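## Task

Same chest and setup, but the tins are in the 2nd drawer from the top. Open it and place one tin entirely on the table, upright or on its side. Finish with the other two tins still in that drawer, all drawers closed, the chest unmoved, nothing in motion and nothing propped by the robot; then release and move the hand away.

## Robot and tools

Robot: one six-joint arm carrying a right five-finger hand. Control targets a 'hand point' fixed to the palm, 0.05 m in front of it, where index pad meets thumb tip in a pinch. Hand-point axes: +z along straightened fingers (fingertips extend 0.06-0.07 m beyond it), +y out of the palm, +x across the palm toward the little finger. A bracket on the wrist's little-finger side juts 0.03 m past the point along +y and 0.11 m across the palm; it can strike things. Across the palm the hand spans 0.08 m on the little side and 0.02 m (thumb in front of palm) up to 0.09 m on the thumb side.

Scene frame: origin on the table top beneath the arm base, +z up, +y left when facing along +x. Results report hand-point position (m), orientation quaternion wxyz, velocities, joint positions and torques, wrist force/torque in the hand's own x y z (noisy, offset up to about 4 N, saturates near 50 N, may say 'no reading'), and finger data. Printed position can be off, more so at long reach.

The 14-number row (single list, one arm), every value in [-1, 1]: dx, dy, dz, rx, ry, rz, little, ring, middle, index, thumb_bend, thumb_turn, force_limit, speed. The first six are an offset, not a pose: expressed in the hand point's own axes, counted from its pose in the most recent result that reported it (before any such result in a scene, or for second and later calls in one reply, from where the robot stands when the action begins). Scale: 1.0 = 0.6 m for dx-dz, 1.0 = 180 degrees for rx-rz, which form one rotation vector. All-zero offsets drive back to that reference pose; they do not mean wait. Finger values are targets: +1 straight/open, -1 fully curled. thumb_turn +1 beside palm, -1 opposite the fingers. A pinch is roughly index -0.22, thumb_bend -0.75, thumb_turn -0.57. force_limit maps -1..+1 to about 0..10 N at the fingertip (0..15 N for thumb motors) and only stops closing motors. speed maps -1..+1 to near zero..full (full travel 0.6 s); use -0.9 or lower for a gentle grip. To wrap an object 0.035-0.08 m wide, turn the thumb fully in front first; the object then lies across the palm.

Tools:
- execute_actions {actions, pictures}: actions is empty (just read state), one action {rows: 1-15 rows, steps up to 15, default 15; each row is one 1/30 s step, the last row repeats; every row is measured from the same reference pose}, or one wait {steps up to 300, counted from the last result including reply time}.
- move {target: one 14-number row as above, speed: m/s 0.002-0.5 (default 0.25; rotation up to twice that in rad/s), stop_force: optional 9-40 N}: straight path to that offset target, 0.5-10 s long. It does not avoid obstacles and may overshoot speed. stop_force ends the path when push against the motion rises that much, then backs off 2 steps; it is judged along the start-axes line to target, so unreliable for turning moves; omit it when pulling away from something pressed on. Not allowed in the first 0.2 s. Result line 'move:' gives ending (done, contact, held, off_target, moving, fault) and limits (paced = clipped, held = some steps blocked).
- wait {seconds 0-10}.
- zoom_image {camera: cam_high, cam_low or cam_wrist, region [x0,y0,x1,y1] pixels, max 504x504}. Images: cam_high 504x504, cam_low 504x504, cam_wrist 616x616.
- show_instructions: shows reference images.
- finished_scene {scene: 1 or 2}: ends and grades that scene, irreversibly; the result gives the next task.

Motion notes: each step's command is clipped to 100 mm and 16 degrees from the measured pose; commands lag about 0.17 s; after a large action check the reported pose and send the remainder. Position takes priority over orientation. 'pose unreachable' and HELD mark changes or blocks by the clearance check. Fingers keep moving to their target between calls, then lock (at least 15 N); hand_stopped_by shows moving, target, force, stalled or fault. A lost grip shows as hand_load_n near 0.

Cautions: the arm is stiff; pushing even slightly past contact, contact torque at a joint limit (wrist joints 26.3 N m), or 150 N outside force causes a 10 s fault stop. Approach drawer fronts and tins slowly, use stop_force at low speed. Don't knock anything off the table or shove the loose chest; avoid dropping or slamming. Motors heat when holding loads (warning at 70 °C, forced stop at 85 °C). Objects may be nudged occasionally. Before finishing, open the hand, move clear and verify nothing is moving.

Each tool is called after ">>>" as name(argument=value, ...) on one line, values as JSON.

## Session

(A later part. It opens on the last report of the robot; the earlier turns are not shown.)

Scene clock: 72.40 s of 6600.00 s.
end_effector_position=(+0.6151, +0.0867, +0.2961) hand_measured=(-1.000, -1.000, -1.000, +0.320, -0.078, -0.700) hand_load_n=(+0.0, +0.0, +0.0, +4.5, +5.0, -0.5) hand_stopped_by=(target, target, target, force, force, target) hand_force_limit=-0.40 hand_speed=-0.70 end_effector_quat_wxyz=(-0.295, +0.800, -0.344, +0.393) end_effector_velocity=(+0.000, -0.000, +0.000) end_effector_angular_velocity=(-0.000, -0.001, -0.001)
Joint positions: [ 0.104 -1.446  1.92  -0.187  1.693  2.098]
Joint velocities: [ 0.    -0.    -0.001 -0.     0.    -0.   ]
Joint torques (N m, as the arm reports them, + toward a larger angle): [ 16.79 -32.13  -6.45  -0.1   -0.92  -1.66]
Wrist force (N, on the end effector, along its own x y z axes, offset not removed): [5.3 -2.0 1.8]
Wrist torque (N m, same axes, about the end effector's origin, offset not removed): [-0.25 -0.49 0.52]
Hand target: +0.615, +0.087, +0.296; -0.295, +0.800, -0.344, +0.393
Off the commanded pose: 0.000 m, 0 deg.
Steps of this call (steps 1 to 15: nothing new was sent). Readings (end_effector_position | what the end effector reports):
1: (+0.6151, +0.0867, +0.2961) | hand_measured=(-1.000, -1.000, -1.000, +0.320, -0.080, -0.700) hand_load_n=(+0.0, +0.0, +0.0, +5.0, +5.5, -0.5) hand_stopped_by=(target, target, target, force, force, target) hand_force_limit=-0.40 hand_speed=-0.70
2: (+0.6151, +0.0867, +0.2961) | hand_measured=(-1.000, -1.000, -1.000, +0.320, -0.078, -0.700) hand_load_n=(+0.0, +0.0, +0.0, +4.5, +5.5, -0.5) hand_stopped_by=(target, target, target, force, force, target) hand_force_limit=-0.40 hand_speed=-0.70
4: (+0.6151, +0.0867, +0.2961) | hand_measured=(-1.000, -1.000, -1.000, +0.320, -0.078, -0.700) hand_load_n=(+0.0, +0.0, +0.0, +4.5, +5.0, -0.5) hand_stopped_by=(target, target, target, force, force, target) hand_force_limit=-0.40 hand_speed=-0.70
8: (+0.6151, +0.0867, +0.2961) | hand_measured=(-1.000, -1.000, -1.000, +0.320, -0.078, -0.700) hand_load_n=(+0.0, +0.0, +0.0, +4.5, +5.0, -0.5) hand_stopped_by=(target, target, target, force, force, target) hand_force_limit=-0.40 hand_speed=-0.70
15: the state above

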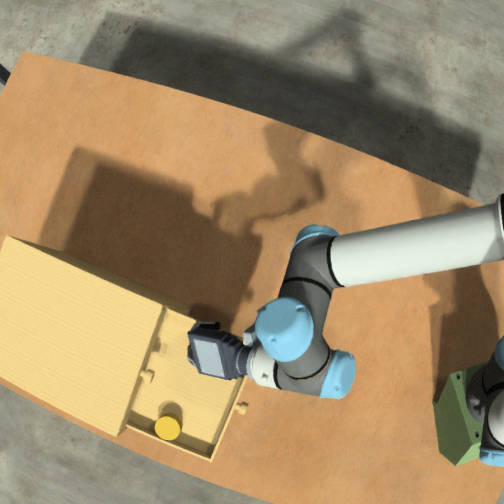

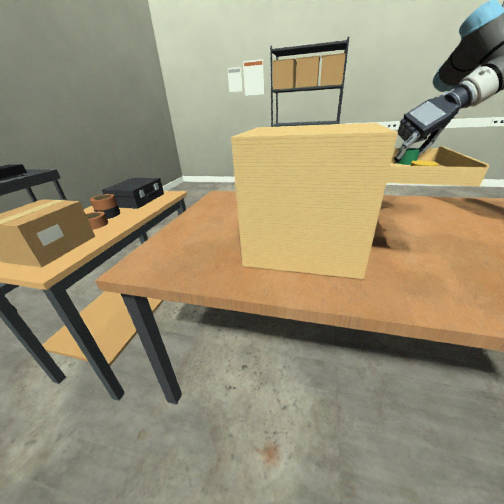

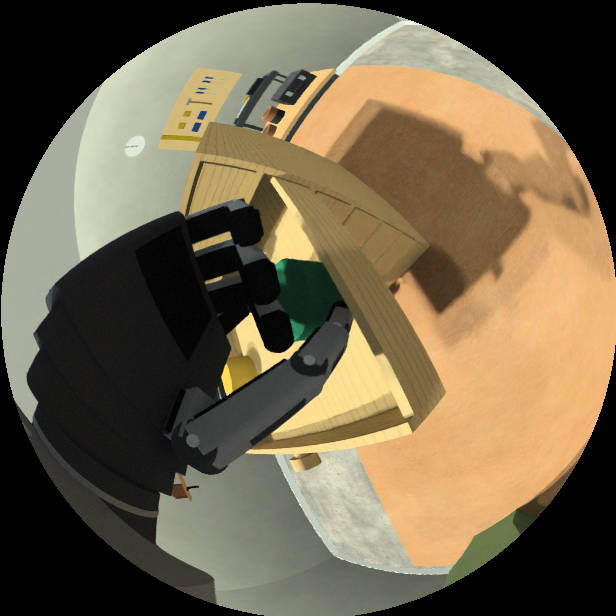

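>>> execute_actions(actions=[{"rows":[[0,0,0,0,0,0,-1,-1,-1,-0.1,-1,-0.7,0.3,-0.85]],"steps":10}], pictures=false)

>>> move(target=[0.0147,-0.042,-0.0243,0,0,0,-1,-1,-1,-0.1,-1,-0.7,0.3,-0.85], speed=0.025)

>>> zoom_image(camera="cam_low", region=[370, 80, 480, 190])

>>> zoom_image(camera="cam_wrist", region=[230, 200, 480, 450])

Scene clock: 75.43 s of 6600.00 s.
end_effector_position=(+0.6151, +0.0866, +0.2961) hand_measured=(-1.000, -1.000, -1.000, +0.314, -0.106, -0.700) hand_load_n=(+0.0, +0.0, +0.0, +7.5, +10.5, -0.5) hand_stopped_by=(target, target, target, force, force, target) hand_force_limit=0.30 hand_speed=-0.85 end_effector_quat_wxyz=(-0.295, +0.800, -0.344, +0.393) end_effector_velocity=(+0.001, -0.000, +0.000) end_effector_angular_velocity=(+0.000, -0.001, -0.001)
Joint positions: [ 0.104 -1.446  1.92  -0.187  1.693  2.098]
Joint velocities: [-0.001  0.001 -0.002 -0.    -0.     0.   ]
Joint torques (N m, as the arm reports them, + toward a larger angle): [  5.42 -31.92  -6.16  -0.99  -1.91  -0.62]
Wrist force (N, on the end effector, along its own x y z axes, offset not removed): [4.2 0.7 -1.1]
Wrist torque (N m, same axes, about the end effector's origin, offset not removed): [0.20 -0.12 0.51]
Hand target: +0.615, +0.087, +0.296; -0.295, +0.800, -0.344, +0.393
Off the commanded pose: 0.000 m, 0 deg.
Steps of this call (steps 1 to 81: nothing new was sent; steps 82 to 91: all 10 steps of this action). Readings (end_effector_position | what the end effector reports):
82: (+0.6151, +0.0866, +0.2961) | hand_measured=(-1.000, -1.000, -1.000, +0.320, -0.078, -0.700) hand_load_n=(+0.0, +0.0, +0.0, +4.5, +5.0, -0.5) hand_stopped_by=(target, target, target, moving, moving, target) hand_force_limit=0.30 hand_speed=-0.85
83: (+0.6151, +0.0866, +0.2961) | hand_measured=(-1.000, -1.000, -1.000, +0.320, -0.078, -0.700) hand_load_n=(+0.0, +0.0, +0.0, +4.5, +5.0, -0.5) hand_stopped_by=(target, target, target, moving, moving, target) hand_force_limit=0.30 hand_speed=-0.85
85: (+0.6151, +0.0866, +0.2961) | hand_measured=(-1.000, -1.000, -1.000, +0.314, -0.078, -0.700) hand_load_n=(+0.0, +0.0, +0.0, +7.0, +6.0, -0.5) hand_stopped_by=(target, target, target, force, moving, target) hand_force_limit=0.30 hand_speed=-0.85
89: (+0.6151, +0.0866, +0.2961) | hand_measured=(-1.000, -1.000, -1.000, +0.314, -0.096, -0.700) hand_load_n=(+0.0, +0.0, +0.0, +7.0, +9.0, -1.0) hand_stopped_by=(target, target, target, force, moving, target) hand_force_limit=0.30 hand_speed=-0.85
91: the state above

Scene clock: 77.20 s of 6600.00 s.
end_effector_position=(+0.6150, +0.0916, +0.3258) hand_measured=(-1.000, -1.000, -1.000, +0.314, -0.100, -0.700) hand_load_n=(+0.0, +0.0, +0.0, +7.5, +9.5, +0.0) hand_stopped_by=(target, target, target, force, force, target) hand_force_limit=0.30 hand_speed=-0.85 end_effector_quat_wxyz=(-0.295, +0.800, -0.344, +0.393) end_effector_velocity=(-0.001, +0.001, +0.002) end_effector_angular_velocity=(+0.000, +0.001, +0.001)
Joint positions: [ 0.154 -1.467  1.88  -0.123  1.742  2.112]
Joint velocities: [ 0.004 -0.001 -0.002  0.005  0.004  0.001]
Joint torques (N m, as the arm reports them, + toward a larger angle): [ 29.69 -35.79 -29.75   1.76   2.18   1.52]
Wrist force (N, on the end effector, along its own x y z axes, offset not removed): [0.5 2.0 -1.1]
Wrist torque (N m, same axes, about the end effector's origin, offset not removed): [0.46 0.13 0.42]
Hand target: +0.615, +0.092, +0.326; -0.295, +0.800, -0.344, +0.393
Off the commanded pose: 0.000 m, 0 deg.
move: done

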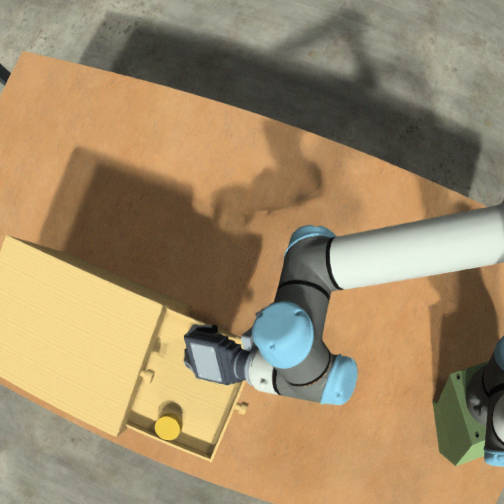

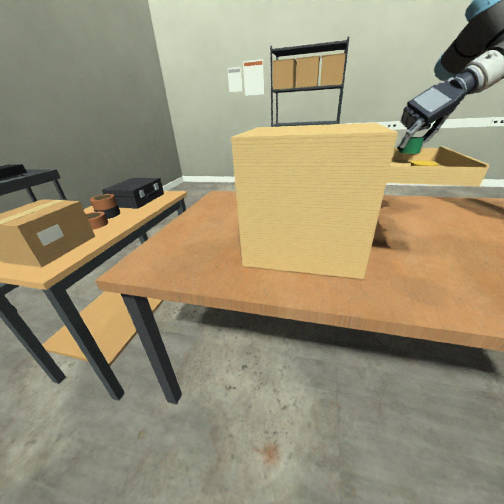

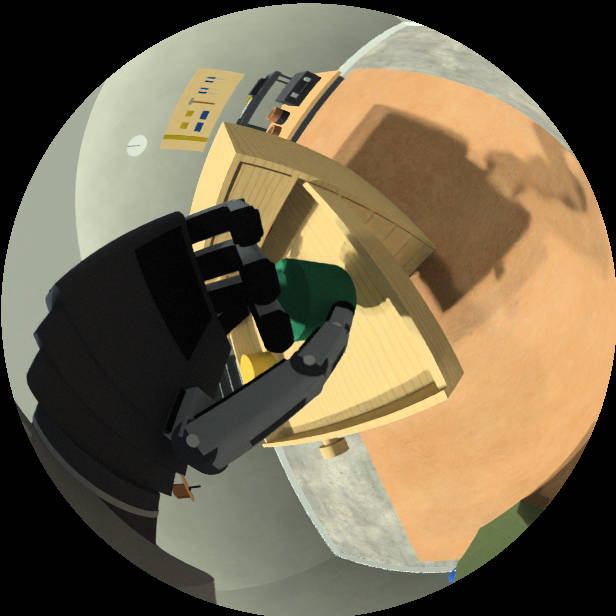

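Region (370, 80, 480, 190) of cam_low's 504x504 image, scaled by 4.582, with more detail than that image has.

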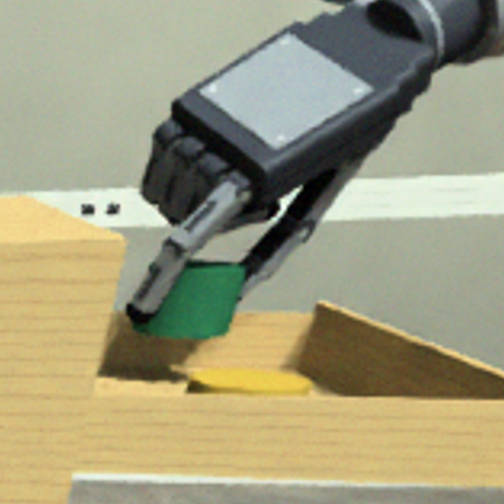

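Region (230, 200, 480, 450) of cam_wrist's 616x616 image, scaled by 2.016, with more detail than that image has.

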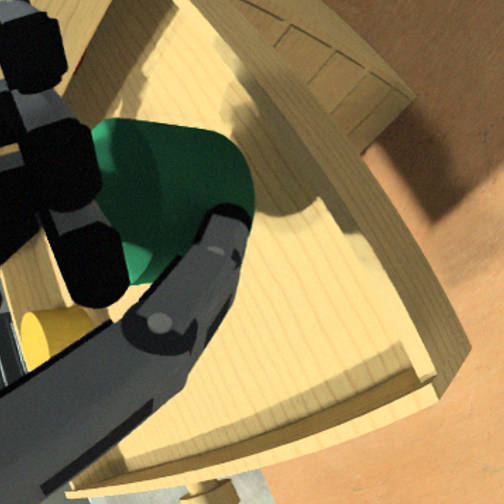

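>>> execute_actions(actions=[])

Scene clock: 82.77 s of 6600.00 s.
end_effector_position=(+0.6150, +0.0916, +0.3261) hand_measured=(-1.000, -1.000, -1.000, +0.314, -0.100, -0.700) hand_load_n=(+0.0, +0.0, +0.0, +7.5, +9.5, +0.0) hand_stopped_by=(target, target, target, force, force, target) hand_force_limit=0.30 hand_speed=-0.85 end_effector_quat_wxyz=(-0.295, +0.800, -0.344, +0.393) end_effector_velocity=(+0.000, -0.000, -0.001) end_effector_angular_velocity=(-0.000, +0.001, -0.001)
Joint positions: [ 0.155 -1.467  1.88  -0.123  1.742  2.112]
Joint velocities: [-0.001  0.     0.     0.    -0.    -0.   ]
Joint torques (N m, as the arm reports them, + toward a larger angle): [ 27.81 -36.48 -30.1    1.7    2.06   1.7 ]
Wrist force (N, on the end effector, along its own x y z axes, offset not removed): [0.0 2.2 0.8]
Wrist torque (N m, same axes, about the end effector's origin, offset not removed): [0.36 0.20 0.26]
Hand target: +0.615, +0.092, +0.326; -0.295, +0.800, -0.344, +0.393
Off the commanded pose: 0.000 m, 0 deg.
Steps of this call (steps 1 to 90: nothing new was sent; then 2.57 s passed at rest). Readings (end_effector_position | what the end effector reports):
1: (+0.6150, +0.0916, +0.3259) | hand_measured=(-1.000, -1.000, -1.000, +0.314, -0.100, -0.700) hand_load_n=(+0.0, +0.0, +0.0, +7.5, +9.5, +0.0) hand_stopped_by=(target, target, target, force, force, target) hand_force_limit=0.30 hand_speed=-0.85
2: (+0.6150, +0.0916, +0.3260) | hand_measured=(-1.000, -1.000, -1.000, +0.314, -0.100, -0.700) hand_load_n=(+0.0, +0.0, +0.0, +7.5, +9.5, +0.0) hand_stopped_by=(target, target, target, force, force, target) hand_force_limit=0.30 hand_speed=-0.85
4: (+0.6150, +0.0916, +0.3260) | hand_measured=(-1.000, -1.000, -1.000, +0.314, -0.100, -0.700) hand_load_n=(+0.0, +0.0, +0.0, +7.5, +9.5, +0.0) hand_stopped_by=(target, target, target, force, force, target) hand_force_limit=0.30 hand_speed=-0.85
8: (+0.6150, +0.0916, +0.3261) | hand_measured=(-1.000, -1.000, -1.000, +0.314, -0.100, -0.700) hand_load_n=(+0.0, +0.0, +0.0, +7.5, +9.5, +0.0) hand_stopped_by=(target, target, target, force, force, target) hand_force_limit=0.30 hand_speed=-0.85
90: the state above

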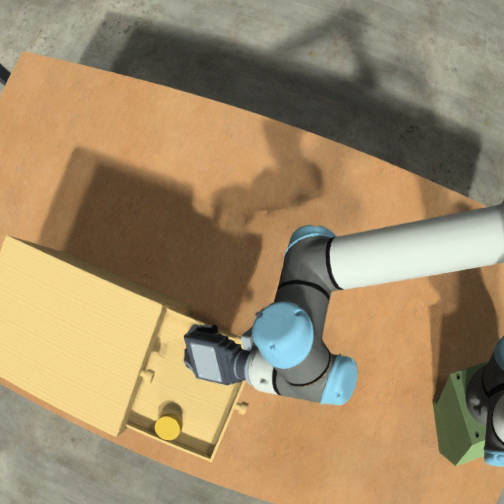

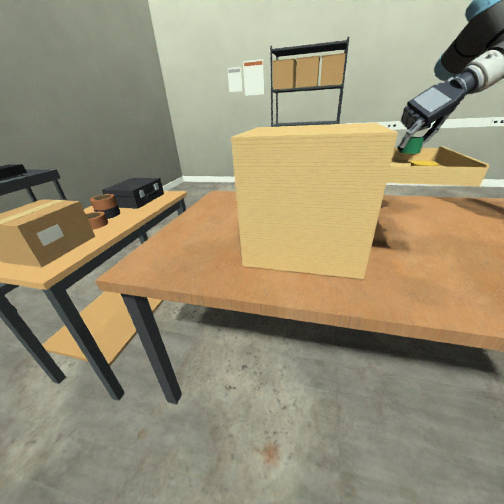

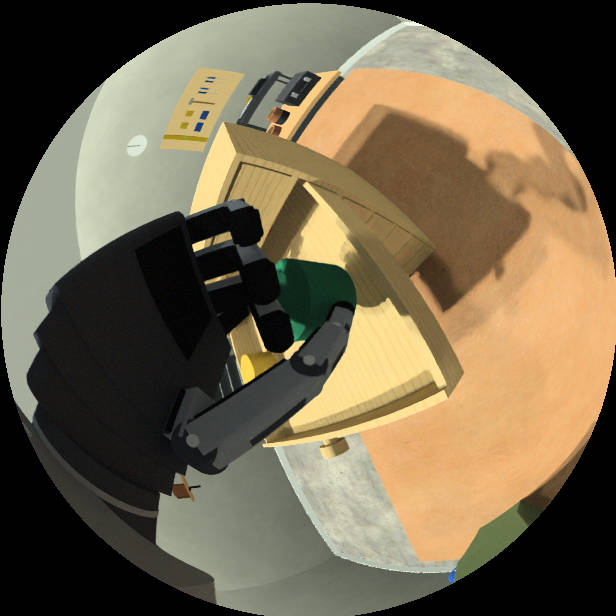

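>>> move(target=[0.013,-0.039,-0.062,0,0,0,-1,-1,-1,-0.1,-1,-0.7,0.3,-0.85], speed=0.1)

>>> move(target=[0.352,0.346,-0.208,0,0,0,-1,-1,-1,-0.1,-1,-0.7,0.3,-0.85], speed=0.2)

>>> move(target=[-0.215,0.377,0.264,0,0,0,-1,-1,-1,-0.1,-1,-0.7,0.3,-0.85], speed=0.15)

Scene clock: 86.33 s of 6600.00 s.
end_effector_position=(+0.5951, +0.0917, +0.3657) hand_measured=(-1.000, -1.000, -1.000, +0.314, -0.100, -0.700) hand_load_n=(+0.0, +0.0, +0.0, +7.5, +9.5, +0.0) hand_stopped_by=(target, target, target, force, force, target) hand_force_limit=0.30 hand_speed=-0.85 end_effector_quat_wxyz=(-0.295, +0.800, -0.344, +0.393) end_effector_velocity=(-0.002, +0.000, +0.002) end_effector_angular_velocity=(-0.000, +0.001, +0.001)
Joint positions: [ 0.217 -1.533  1.876 -0.05   1.802  2.131]
Joint velocities: [ 0.004 -0.003  0.     0.004  0.004  0.001]
Joint torques (N m, as the arm reports them, + toward a larger angle): [ 27.24 -33.77 -31.88   1.75   1.73   1.54]
Wrist force (N, on the end effector, along its own x y z axes, offset not removed): [-0.3 1.3 1.6]
Wrist torque (N m, same axes, about the end effector's origin, offset not removed): [0.10 0.24 0.15]
Hand target: +0.595, +0.092, +0.366; -0.295, +0.800, -0.344, +0.393
Off the commanded pose: 0.000 m, 0 deg.
move: done

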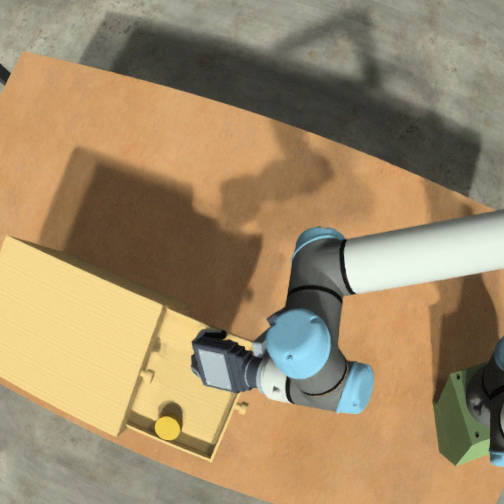

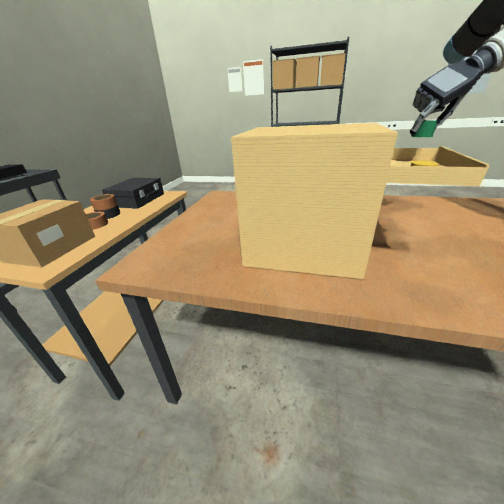

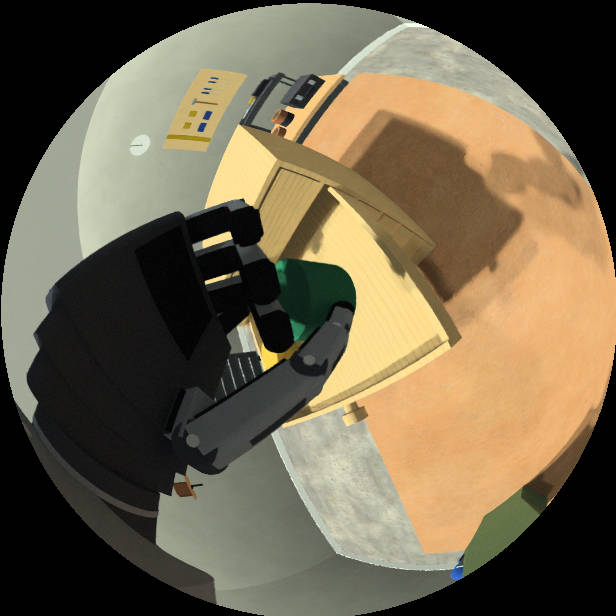

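Scene clock: 88.57 s of 6600.00 s.
end_effector_position=(+0.5214, -0.2204, +0.3658) hand_measured=(-1.000, -1.000, -1.000, +0.314, -0.100, -0.700) hand_load_n=(+0.0, +0.0, +0.0, +7.5, +9.5, +0.0) hand_stopped_by=(target, target, target, force, force, target) hand_force_limit=0.30 hand_speed=-0.85 end_effector_quat_wxyz=(-0.295, +0.800, -0.344, +0.393) end_effector_velocity=(-0.001, -0.002, -0.000) end_effector_angular_velocity=(+0.004, -0.002, +0.008)
Joint positions: [-0.939 -1.961  1.926  0.482  0.707  1.712]
Joint velocities: [-0.018  0.005 -0.004  0.016 -0.024 -0.019]
Joint torques (N m, as the arm reports them, + toward a larger angle): [ -3.34 -11.56 -32.87   3.7   -3.81  -1.69]
Wrist force (N, on the end effector, along its own x y z axes, offset not removed): [2.1 0.0 -0.5]
Wrist torque (N m, same axes, about the end effector's origin, offset not removed): [0.09 0.04 0.41]
Hand target: +0.521, -0.221, +0.366; -0.295, +0.800, -0.344, +0.393
Off the commanded pose: 0.001 m, 0 deg.
move: done

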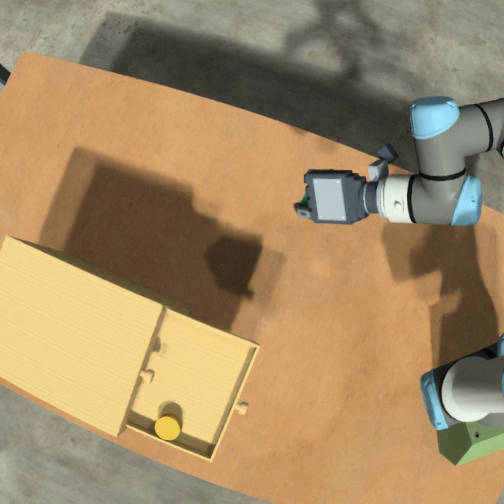

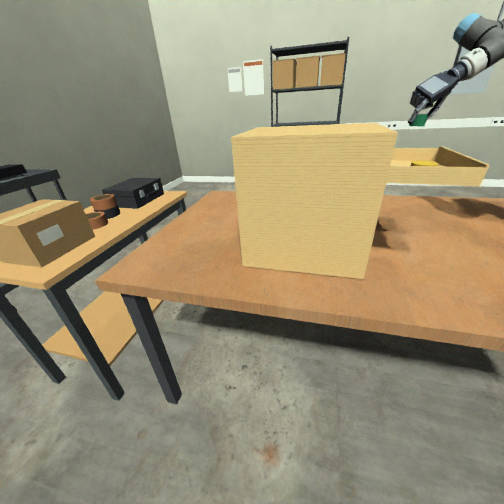

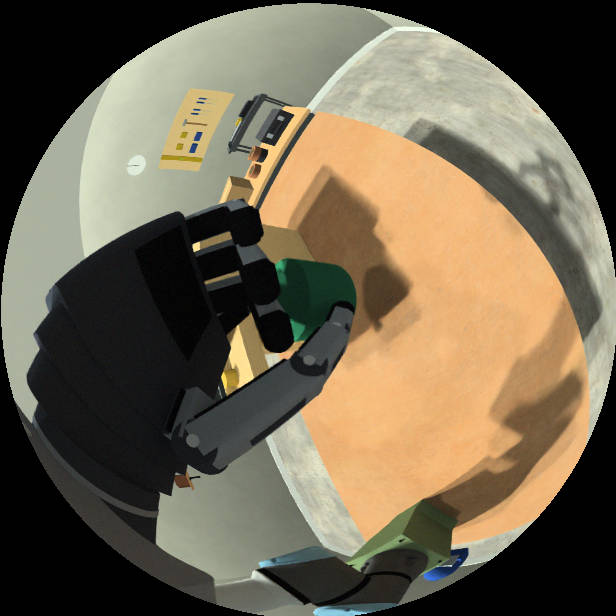

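Scene clock: 91.17 s of 6600.00 s.
end_effector_position=(+0.5227, -0.2209, +0.0613) hand_measured=(-1.000, -1.000, -1.000, +0.314, -0.100, -0.700) hand_load_n=(+0.0, +0.0, +0.0, +7.5, +9.5, +0.0) hand_stopped_by=(target, target, target, force, force, target) hand_force_limit=0.30 hand_speed=-0.85 end_effector_quat_wxyz=(-0.295, +0.800, -0.344, +0.393) end_effector_velocity=(+0.001, -0.001, -0.002) end_effector_angular_velocity=(-0.002, -0.002, +0.000)
Joint positions: [-0.977 -1.331  2.065 -0.266  0.673  1.685]
Joint velocities: [ 0.001  0.006 -0.004 -0.005  0.001  0.001]
Joint torques (N m, as the arm reports them, + toward a larger angle): [ 21.31 -24.06 -18.89  -0.57   1.47   1.64]
Wrist force (N, on the end effector, along its own x y z axes, offset not removed): [1.1 1.5 -1.0]
Wrist torque (N m, same axes, about the end effector's origin, offset not removed): [0.40 0.16 0.58]
Hand target: +0.523, -0.221, +0.061; -0.295, +0.800, -0.344, +0.393
Off the commanded pose: 0.000 m, 0 deg.
move: done

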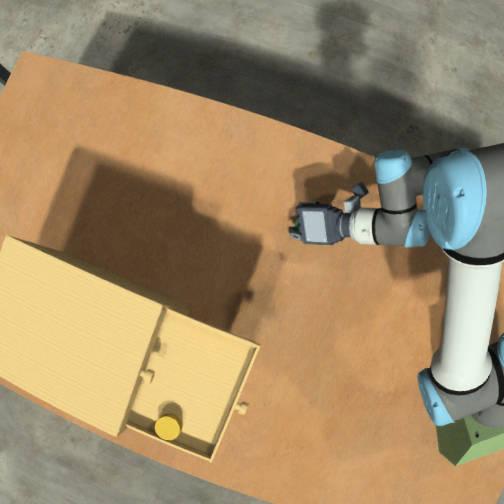

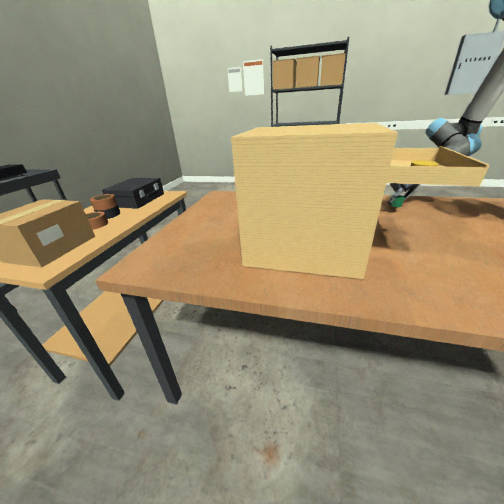

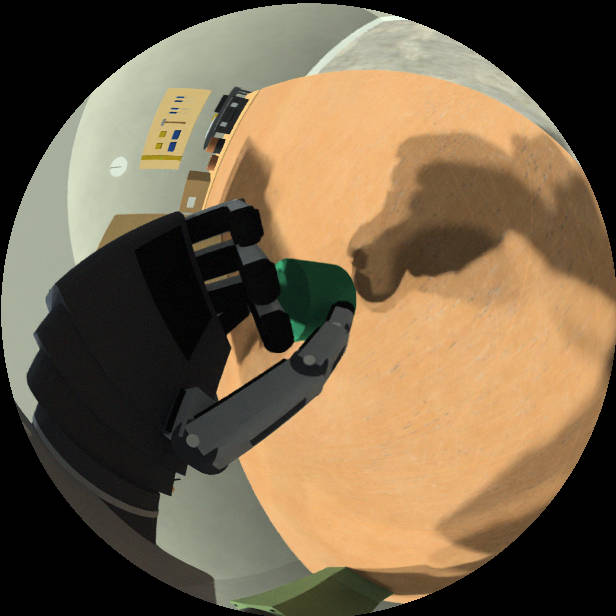

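Lowering slowly to table contact.

>>> move(target=[-0.0317,0.0556,0.039,0,0,0,-1,-1,-1,-0.1,-1,-0.7,0.3,-0.85], speed=0.012, stop_force=9)

Scene clock: 95.90 s of 6600.00 s.
end_effector_position=(+0.5230, -0.2210, +0.0247) hand_measured=(-1.000, -1.000, -1.000, +0.314, -0.100, -0.700) hand_load_n=(+0.0, +0.0, +0.0, +7.5, +9.5, -1.0) hand_stopped_by=(target, target, target, force, force, target) hand_force_limit=0.30 hand_speed=-0.85 end_effector_quat_wxyz=(-0.295, +0.800, -0.344, +0.393) end_effector_velocity=(-0.001, +0.001, +0.003) end_effector_angular_velocity=(+0.002, +0.002, +0.000)
Joint positions: [-0.98  -1.237  2.039 -0.333  0.671  1.684]
Joint velocities: [-0.    -0.009  0.004  0.008  0.    -0.001]
Joint torques (N m, as the arm reports them, + toward a larger angle): [ -4.02 -44.87  12.49   3.87   1.13  -1.14]
Wrist force (N, on the end effector, along its own x y z axes, offset not removed): [0.5 -1.6 0.1]
Wrist torque (N m, same axes, about the end effector's origin, offset not removed): [0.04 0.37 0.15]
Hand target: +0.523, -0.221, +0.025; -0.295, +0.800, -0.344, +0.393
Off the commanded pose: 0.008 m, 0 deg.
move: contact

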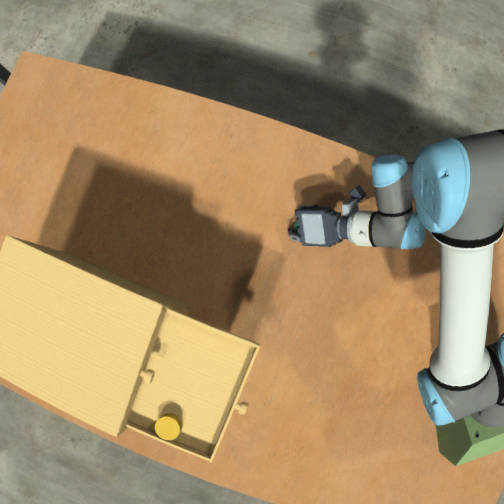

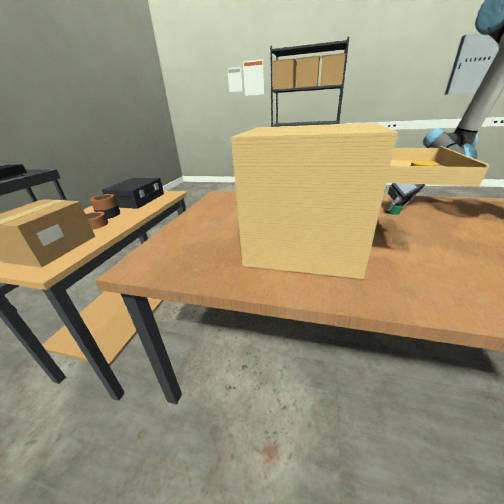

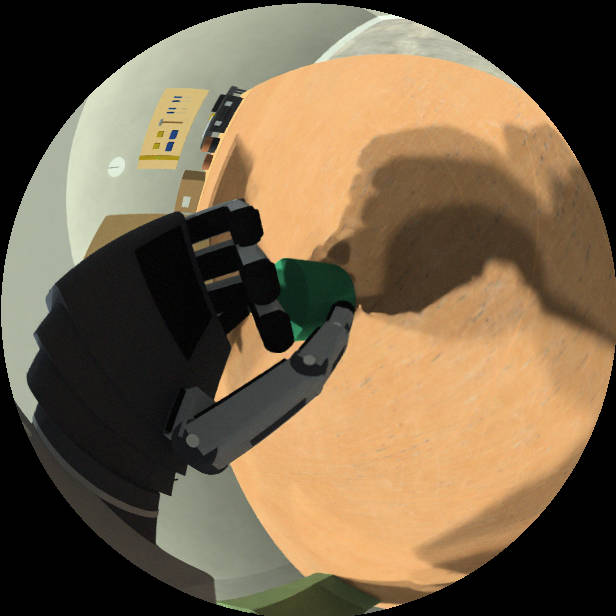

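>>> execute_actions(actions=[{"rows":[[0,0,0,0,0,0,-1,-1,-1,0.65,0.2,-0.7,0.3,-0.3]],"steps":15}], pictures=false)

>>> move(target=[0.0423,-0.0742,-0.052,0,0,0,-1,-1,-1,0.65,0.2,-0.7,0.3,-0.3], speed=0.08)

>>> move(target=[0.2115,-0.371,-0.26,0,0,0,-1,-1,-1,0.65,0.2,-0.7,0.3,-0.3], speed=0.22)

>>> move(target=[-0.527,-0.360,0.087,0.277,-0.076,-0.498,-1,-1,-1,0.4,-0.45,-0.57,0.3,-0.3], speed=0.2)

Scene clock: 99.17 s of 6600.00 s.
end_effector_position=(+0.5230, -0.2210, +0.0248) hand_measured=(-1.000, -1.000, -1.000, +0.650, +0.188, -0.700) hand_load_n=(+0.0, +0.0, +0.0, +0.0, +0.0, +0.0) hand_stopped_by=(target, target, target, target, moving, target) hand_force_limit=0.30 hand_speed=-0.30 end_effector_quat_wxyz=(-0.295, +0.800, -0.344, +0.393) end_effector_velocity=(+0.000, +0.001, -0.000) end_effector_angular_velocity=(+0.000, -0.000, +0.001)
Joint positions: [-0.979 -1.237  2.039 -0.333  0.671  1.684]
Joint velocities: [ 0.001  0.001  0.001 -0.    -0.    -0.001]
Joint torques (N m, as the arm reports them, + toward a larger angle): [ 16.82 -23.19 -17.71  -0.52  -2.83  -0.95]
Wrist force (N, on the end effector, along its own x y z axes, offset not removed): [1.0 -1.2 1.1]
Wrist torque (N m, same axes, about the end effector's origin, offset not removed): [-0.18 0.11 0.16]
Hand target: +0.523, -0.221, +0.025; -0.295, +0.800, -0.344, +0.393
Off the commanded pose: 0.000 m, 0 deg.
Steps of this call (steps 1 to 83: nothing new was sent; steps 84 to 98: all 15 steps of this action). Readings (end_effector_position | what the end effector reports):
84: (+0.5229, -0.2209, +0.0252) | hand_measured=(-1.000, -1.000, -1.000, +0.314, -0.100, -0.700) hand_load_n=(+0.0, +0.0, +0.0, +6.5, +10.5, +0.0) hand_stopped_by=(target, target, target, moving, moving, target) hand_force_limit=0.30 hand_speed=-0.30
85: (+0.5229, -0.2209, +0.0252) | hand_measured=(-1.000, -1.000, -1.000, +0.314, -0.100, -0.700) hand_load_n=(+0.0, +0.0, +0.0, +6.5, +10.5, +0.0) hand_stopped_by=(target, target, target, moving, moving, target) hand_force_limit=0.30 hand_speed=-0.30
87: (+0.5229, -0.2209, +0.0251) | hand_measured=(-1.000, -1.000, -1.000, +0.348, -0.082, -0.700) hand_load_n=(+0.0, +0.0, +0.0, +1.0, +2.0, +0.0) hand_stopped_by=(target, target, target, moving, moving, target) hand_force_limit=0.30 hand_speed=-0.30
91: (+0.5230, -0.2210, +0.0249) | hand_measured=(-1.000, -1.000, -1.000, +0.504, +0.016, -0.700) hand_load_n=(+0.0, +0.0, +0.0, +0.0, +0.0, +0.0) hand_stopped_by=(target, target, target, moving, moving, target) hand_force_limit=0.30 hand_speed=-0.30
98: the state above

Scene clock: 100.63 s of 6600.00 s.
end_effector_position=(+0.5228, -0.2208, +0.0845) hand_measured=(-1.000, -1.000, -1.000, +0.650, +0.200, -0.700) hand_load_n=(+0.0, +0.0, +0.0, +0.0, +0.0, +0.0) hand_stopped_by=(target, target, target, target, target, target) hand_force_limit=0.30 hand_speed=-0.30 end_effector_quat_wxyz=(-0.295, +0.800, -0.344, +0.393) end_effector_velocity=(+0.000, +0.000, +0.002) end_effector_angular_velocity=(-0.001, -0.000, +0.001)
Joint positions: [-0.975 -1.39   2.076 -0.219  0.675  1.687]
Joint velocities: [ 0.001 -0.005  0.001  0.005 -0.    -0.001]
Joint torques (N m, as the arm reports them, + toward a larger angle): [ -0.43 -43.71   9.15   3.51  -3.2   -1.64]
Wrist force (N, on the end effector, along its own x y z axes, offset not removed): [0.3 1.7 0.9]
Wrist torque (N m, same axes, about the end effector's origin, offset not removed): [0.26 0.20 0.42]
Hand target: +0.523, -0.221, +0.085; -0.295, +0.800, -0.344, +0.393
Off the commanded pose: 0.000 m, 0 deg.
move: done

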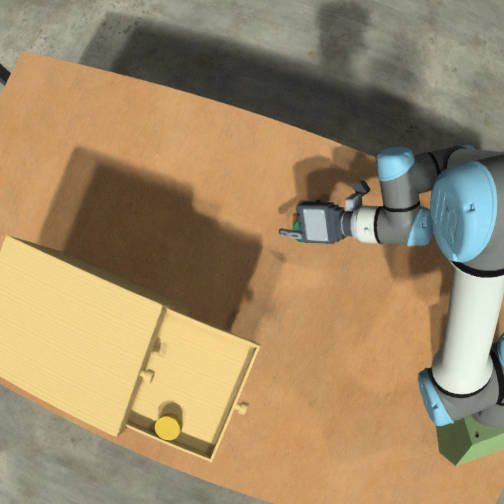

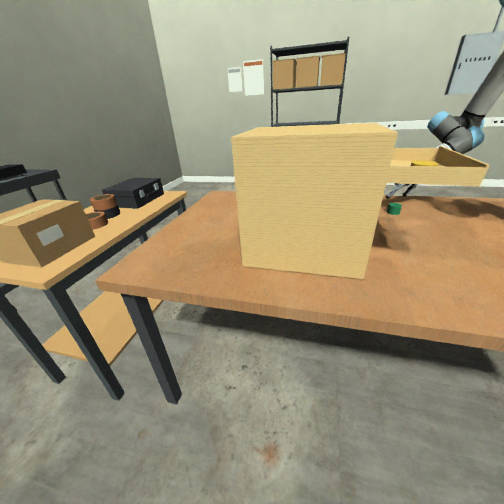

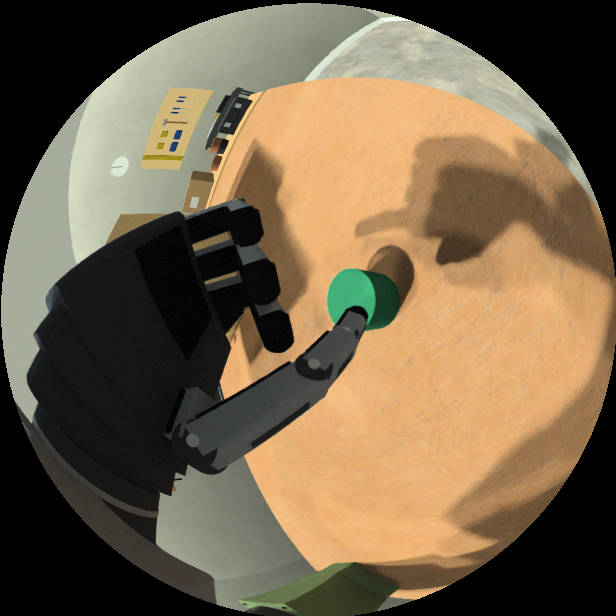

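Scene clock: 102.63 s of 6600.00 s.
end_effector_position=(+0.5213, -0.2202, +0.3843) hand_measured=(-1.000, -1.000, -1.000, +0.650, +0.200, -0.700) hand_load_n=(+0.0, +0.0, +0.0, +0.0, +0.0, +0.0) hand_stopped_by=(target, target, target, target, target, target) hand_force_limit=0.30 hand_speed=-0.30 end_effector_quat_wxyz=(-0.295, +0.800, -0.344, +0.393) end_effector_velocity=(-0.000, -0.001, +0.002) end_effector_angular_velocity=(+0.000, +0.001, +0.000)
Joint positions: [-0.935 -1.983  1.899  0.529  0.711  1.715]
Joint velocities: [-0.003 -0.003 -0.004  0.009 -0.002 -0.002]
Joint torques (N m, as the arm reports them, + toward a larger angle): [ -4.59 -32.96 -33.68   3.51  -3.81  -1.81]
Wrist force (N, on the end effector, along its own x y z axes, offset not removed): [1.1 3.7 3.1]
Wrist torque (N m, same axes, about the end effector's origin, offset not removed): [0.36 0.09 0.41]
Hand target: +0.521, -0.220, +0.385; -0.295, +0.800, -0.344, +0.393
Off the commanded pose: 0.000 m, 0 deg.
move: done

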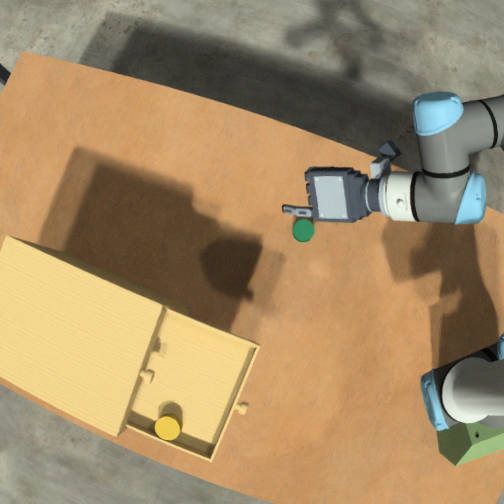

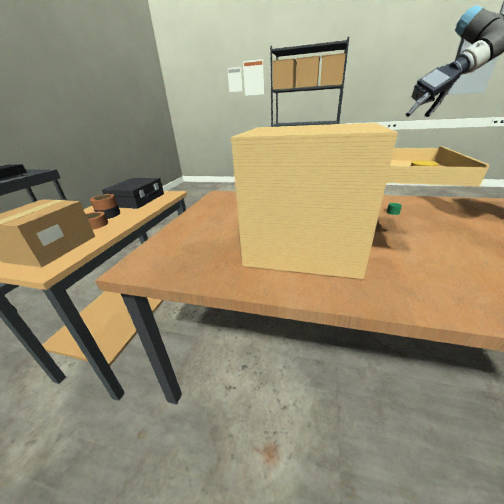

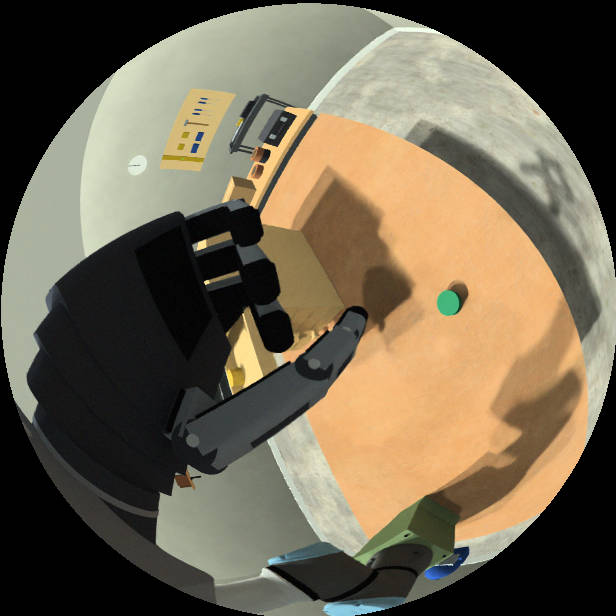

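Scene clock: 107.63 s of 6600.00 s.
end_effector_position=(+0.4900, +0.1644, +0.3830) hand_measured=(-1.000, -1.000, -1.000, +0.400, -0.450, -0.570) hand_load_n=(+0.0, +0.0, +0.0, +0.0, +0.0, +0.0) hand_stopped_by=(target, target, target, target, target, target) hand_force_limit=0.30 hand_speed=-0.30 end_effector_quat_wxyz=(-0.254, +0.659, +0.510, +0.492) end_effector_velocity=(+0.001, +0.003, +0.000) end_effector_angular_velocity=(-0.006, -0.006, +0.009)
Joint positions: [-0.044 -1.614  2.156  0.291  0.924  0.2  ]
Joint velocities: [ 0.008  0.007 -0.006  0.002  0.007 -0.007]
Joint torques (N m, as the arm reports them, + toward a larger angle): [ 25.27  -8.75 -26.6    3.5    1.4   -1.52]
Wrist force (N, on the end effector, along its own x y z axes, offset not removed): [1.6 1.5 -0.4]
Wrist torque (N m, same axes, about the end effector's origin, offset not removed): [0.21 0.05 0.50]
Hand target: +0.490, +0.165, +0.383; -0.254, +0.658, +0.511, +0.491
Off the commanded pose: 0.001 m, 0 deg.
move: done

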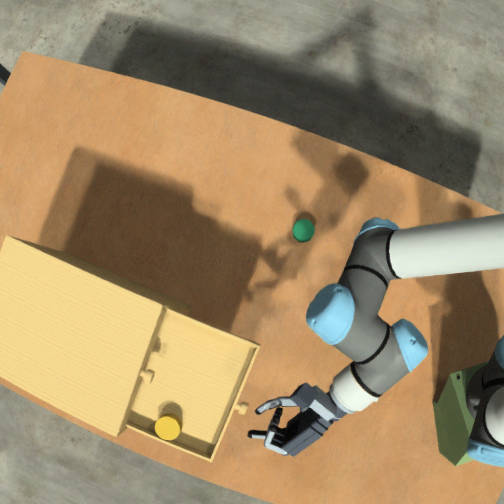

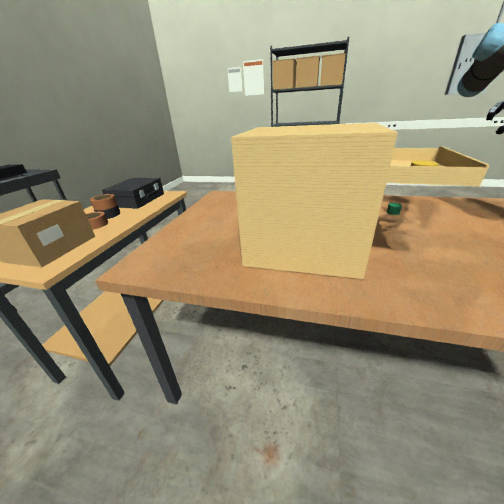

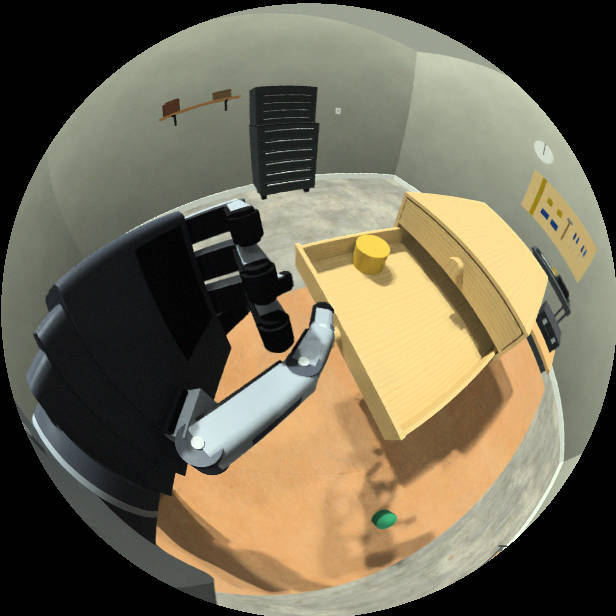

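>>> move(target=[-0.0843,-0.0153,0.0362,0,0,0,-1,-1,-1,0.4,-0.45,-0.57,0.3,-0.3], speed=0.1)

>>> move(target=[0,0.0276,0.0117,0,0,0,-1,-1,-1,0.4,-0.45,-0.57,0.3,-0.3], speed=0.025, stop_force=9)

>>> zoom_image(camera="cam_wrist", region=[200,200,500,450])

>>> zoom_image(camera="cam_high", region=[190,350,330,480])

Scene clock: 111.40 s of 6600.00 s.
end_effector_position=(+0.4902, +0.1644, +0.3275) hand_measured=(-1.000, -1.000, -1.000, +0.400, -0.450, -0.570) hand_load_n=(+0.0, +0.0, +0.0, +0.0, +0.0, +0.0) hand_stopped_by=(target, target, target, target, target, target) hand_force_limit=0.30 hand_speed=-0.30 end_effector_quat_wxyz=(-0.254, +0.659, +0.510, +0.492) end_effector_velocity=(+0.000, +0.000, -0.002) end_effector_angular_velocity=(+0.001, -0.000, +0.001)
Joint positions: [-0.142 -1.508  2.208  0.191  0.861  0.105]
Joint velocities: [-0.003  0.007  0.001 -0.005 -0.004 -0.004]
Joint torques (N m, as the arm reports them, + toward a larger angle): [  0.56 -12.88   7.5   -0.26  -3.98  -1.7 ]
Wrist force (N, on the end effector, along its own x y z axes, offset not removed): [-0.4 0.6 -2.8]
Wrist torque (N m, same axes, about the end effector's origin, offset not removed): [0.31 0.35 0.30]
Hand target: +0.490, +0.164, +0.327; -0.254, +0.659, +0.510, +0.492
Off the commanded pose: 0.000 m, 0 deg.
move: done

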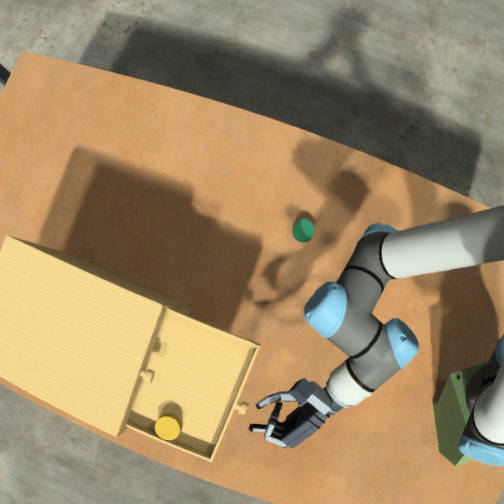

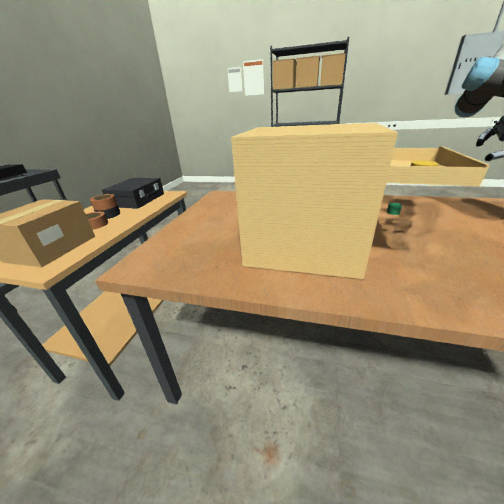

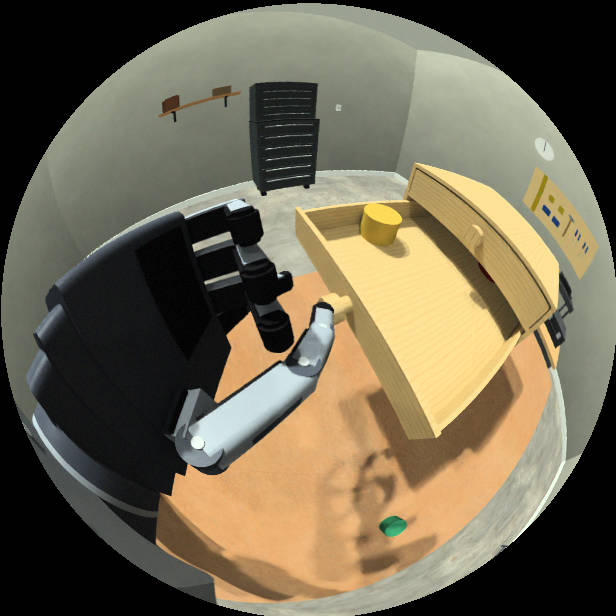

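Scene clock: 112.43 s of 6600.00 s.
end_effector_position=(+0.5079, +0.1645, +0.3276) hand_measured=(-1.000, -1.000, -1.000, +0.400, -0.450, -0.570) hand_load_n=(+0.0, +0.0, +0.0, +0.0, +0.0, +0.0) hand_stopped_by=(target, target, target, target, target, target) hand_force_limit=0.30 hand_speed=-0.30 end_effector_quat_wxyz=(-0.254, +0.659, +0.510, +0.492) end_effector_velocity=(+0.003, -0.000, +0.000) end_effector_angular_velocity=(-0.000, -0.001, -0.001)
Joint positions: [-0.13  -1.479  2.157  0.206  0.868  0.118]
Joint velocities: [ 0.001  0.003 -0.007  0.001  0.001  0.002]
Joint torques (N m, as the arm reports them, + toward a larger angle): [ 25.5  -13.1  -22.85   3.76   1.27   1.71]
Wrist force (N, on the end effector, along its own x y z axes, offset not removed): [3.0 0.9 0.3]
Wrist torque (N m, same axes, about the end effector's origin, offset not removed): [-0.03 -0.13 0.49]
Hand target: +0.508, +0.164, +0.328; -0.254, +0.659, +0.510, +0.492
Off the commanded pose: 0.000 m, 0 deg.
move: done

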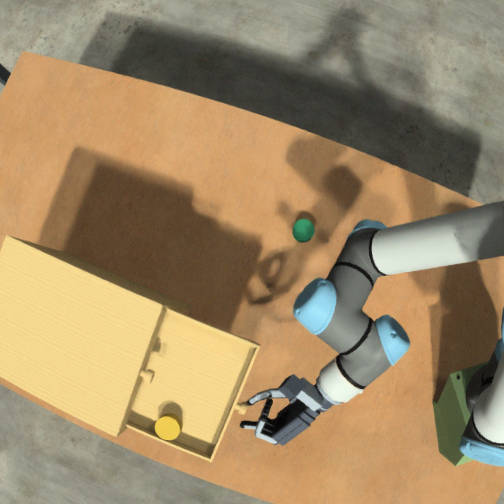

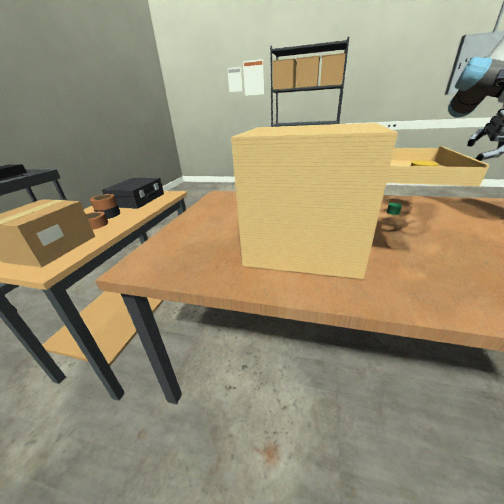

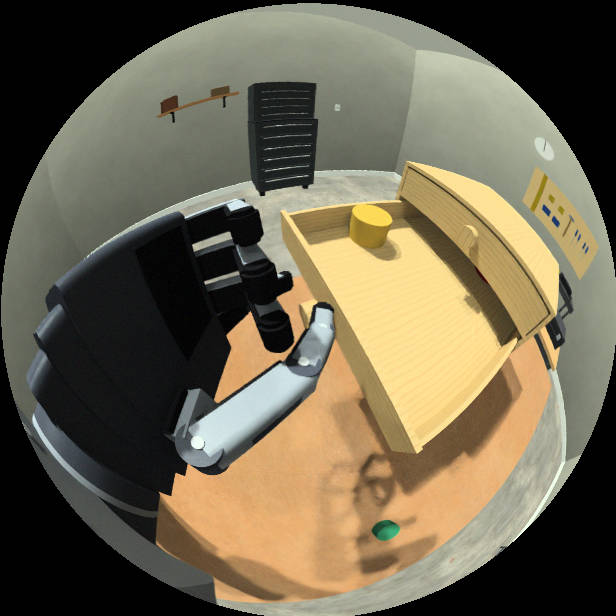

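Region (200, 200, 500, 450) of cam_wrist's 616x616 image, scaled by 1.680, with more detail than that image has.

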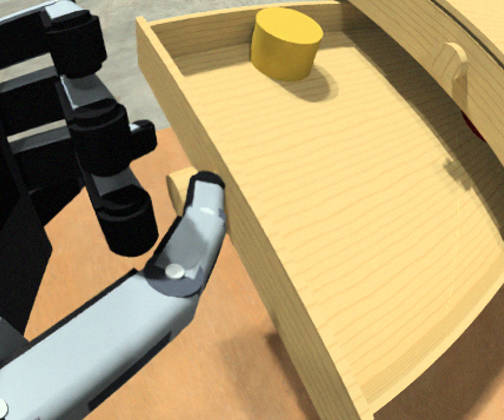

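Region (190, 350, 330, 480) of cam_high's 504x504 image, scaled by 3.600, with more detail than that image has; it fills the top 468 rows of this view, and the rest is white.

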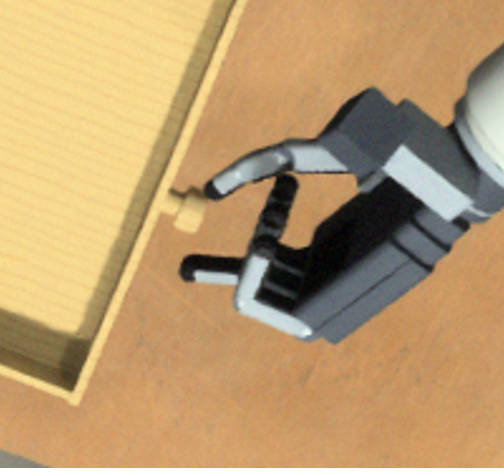

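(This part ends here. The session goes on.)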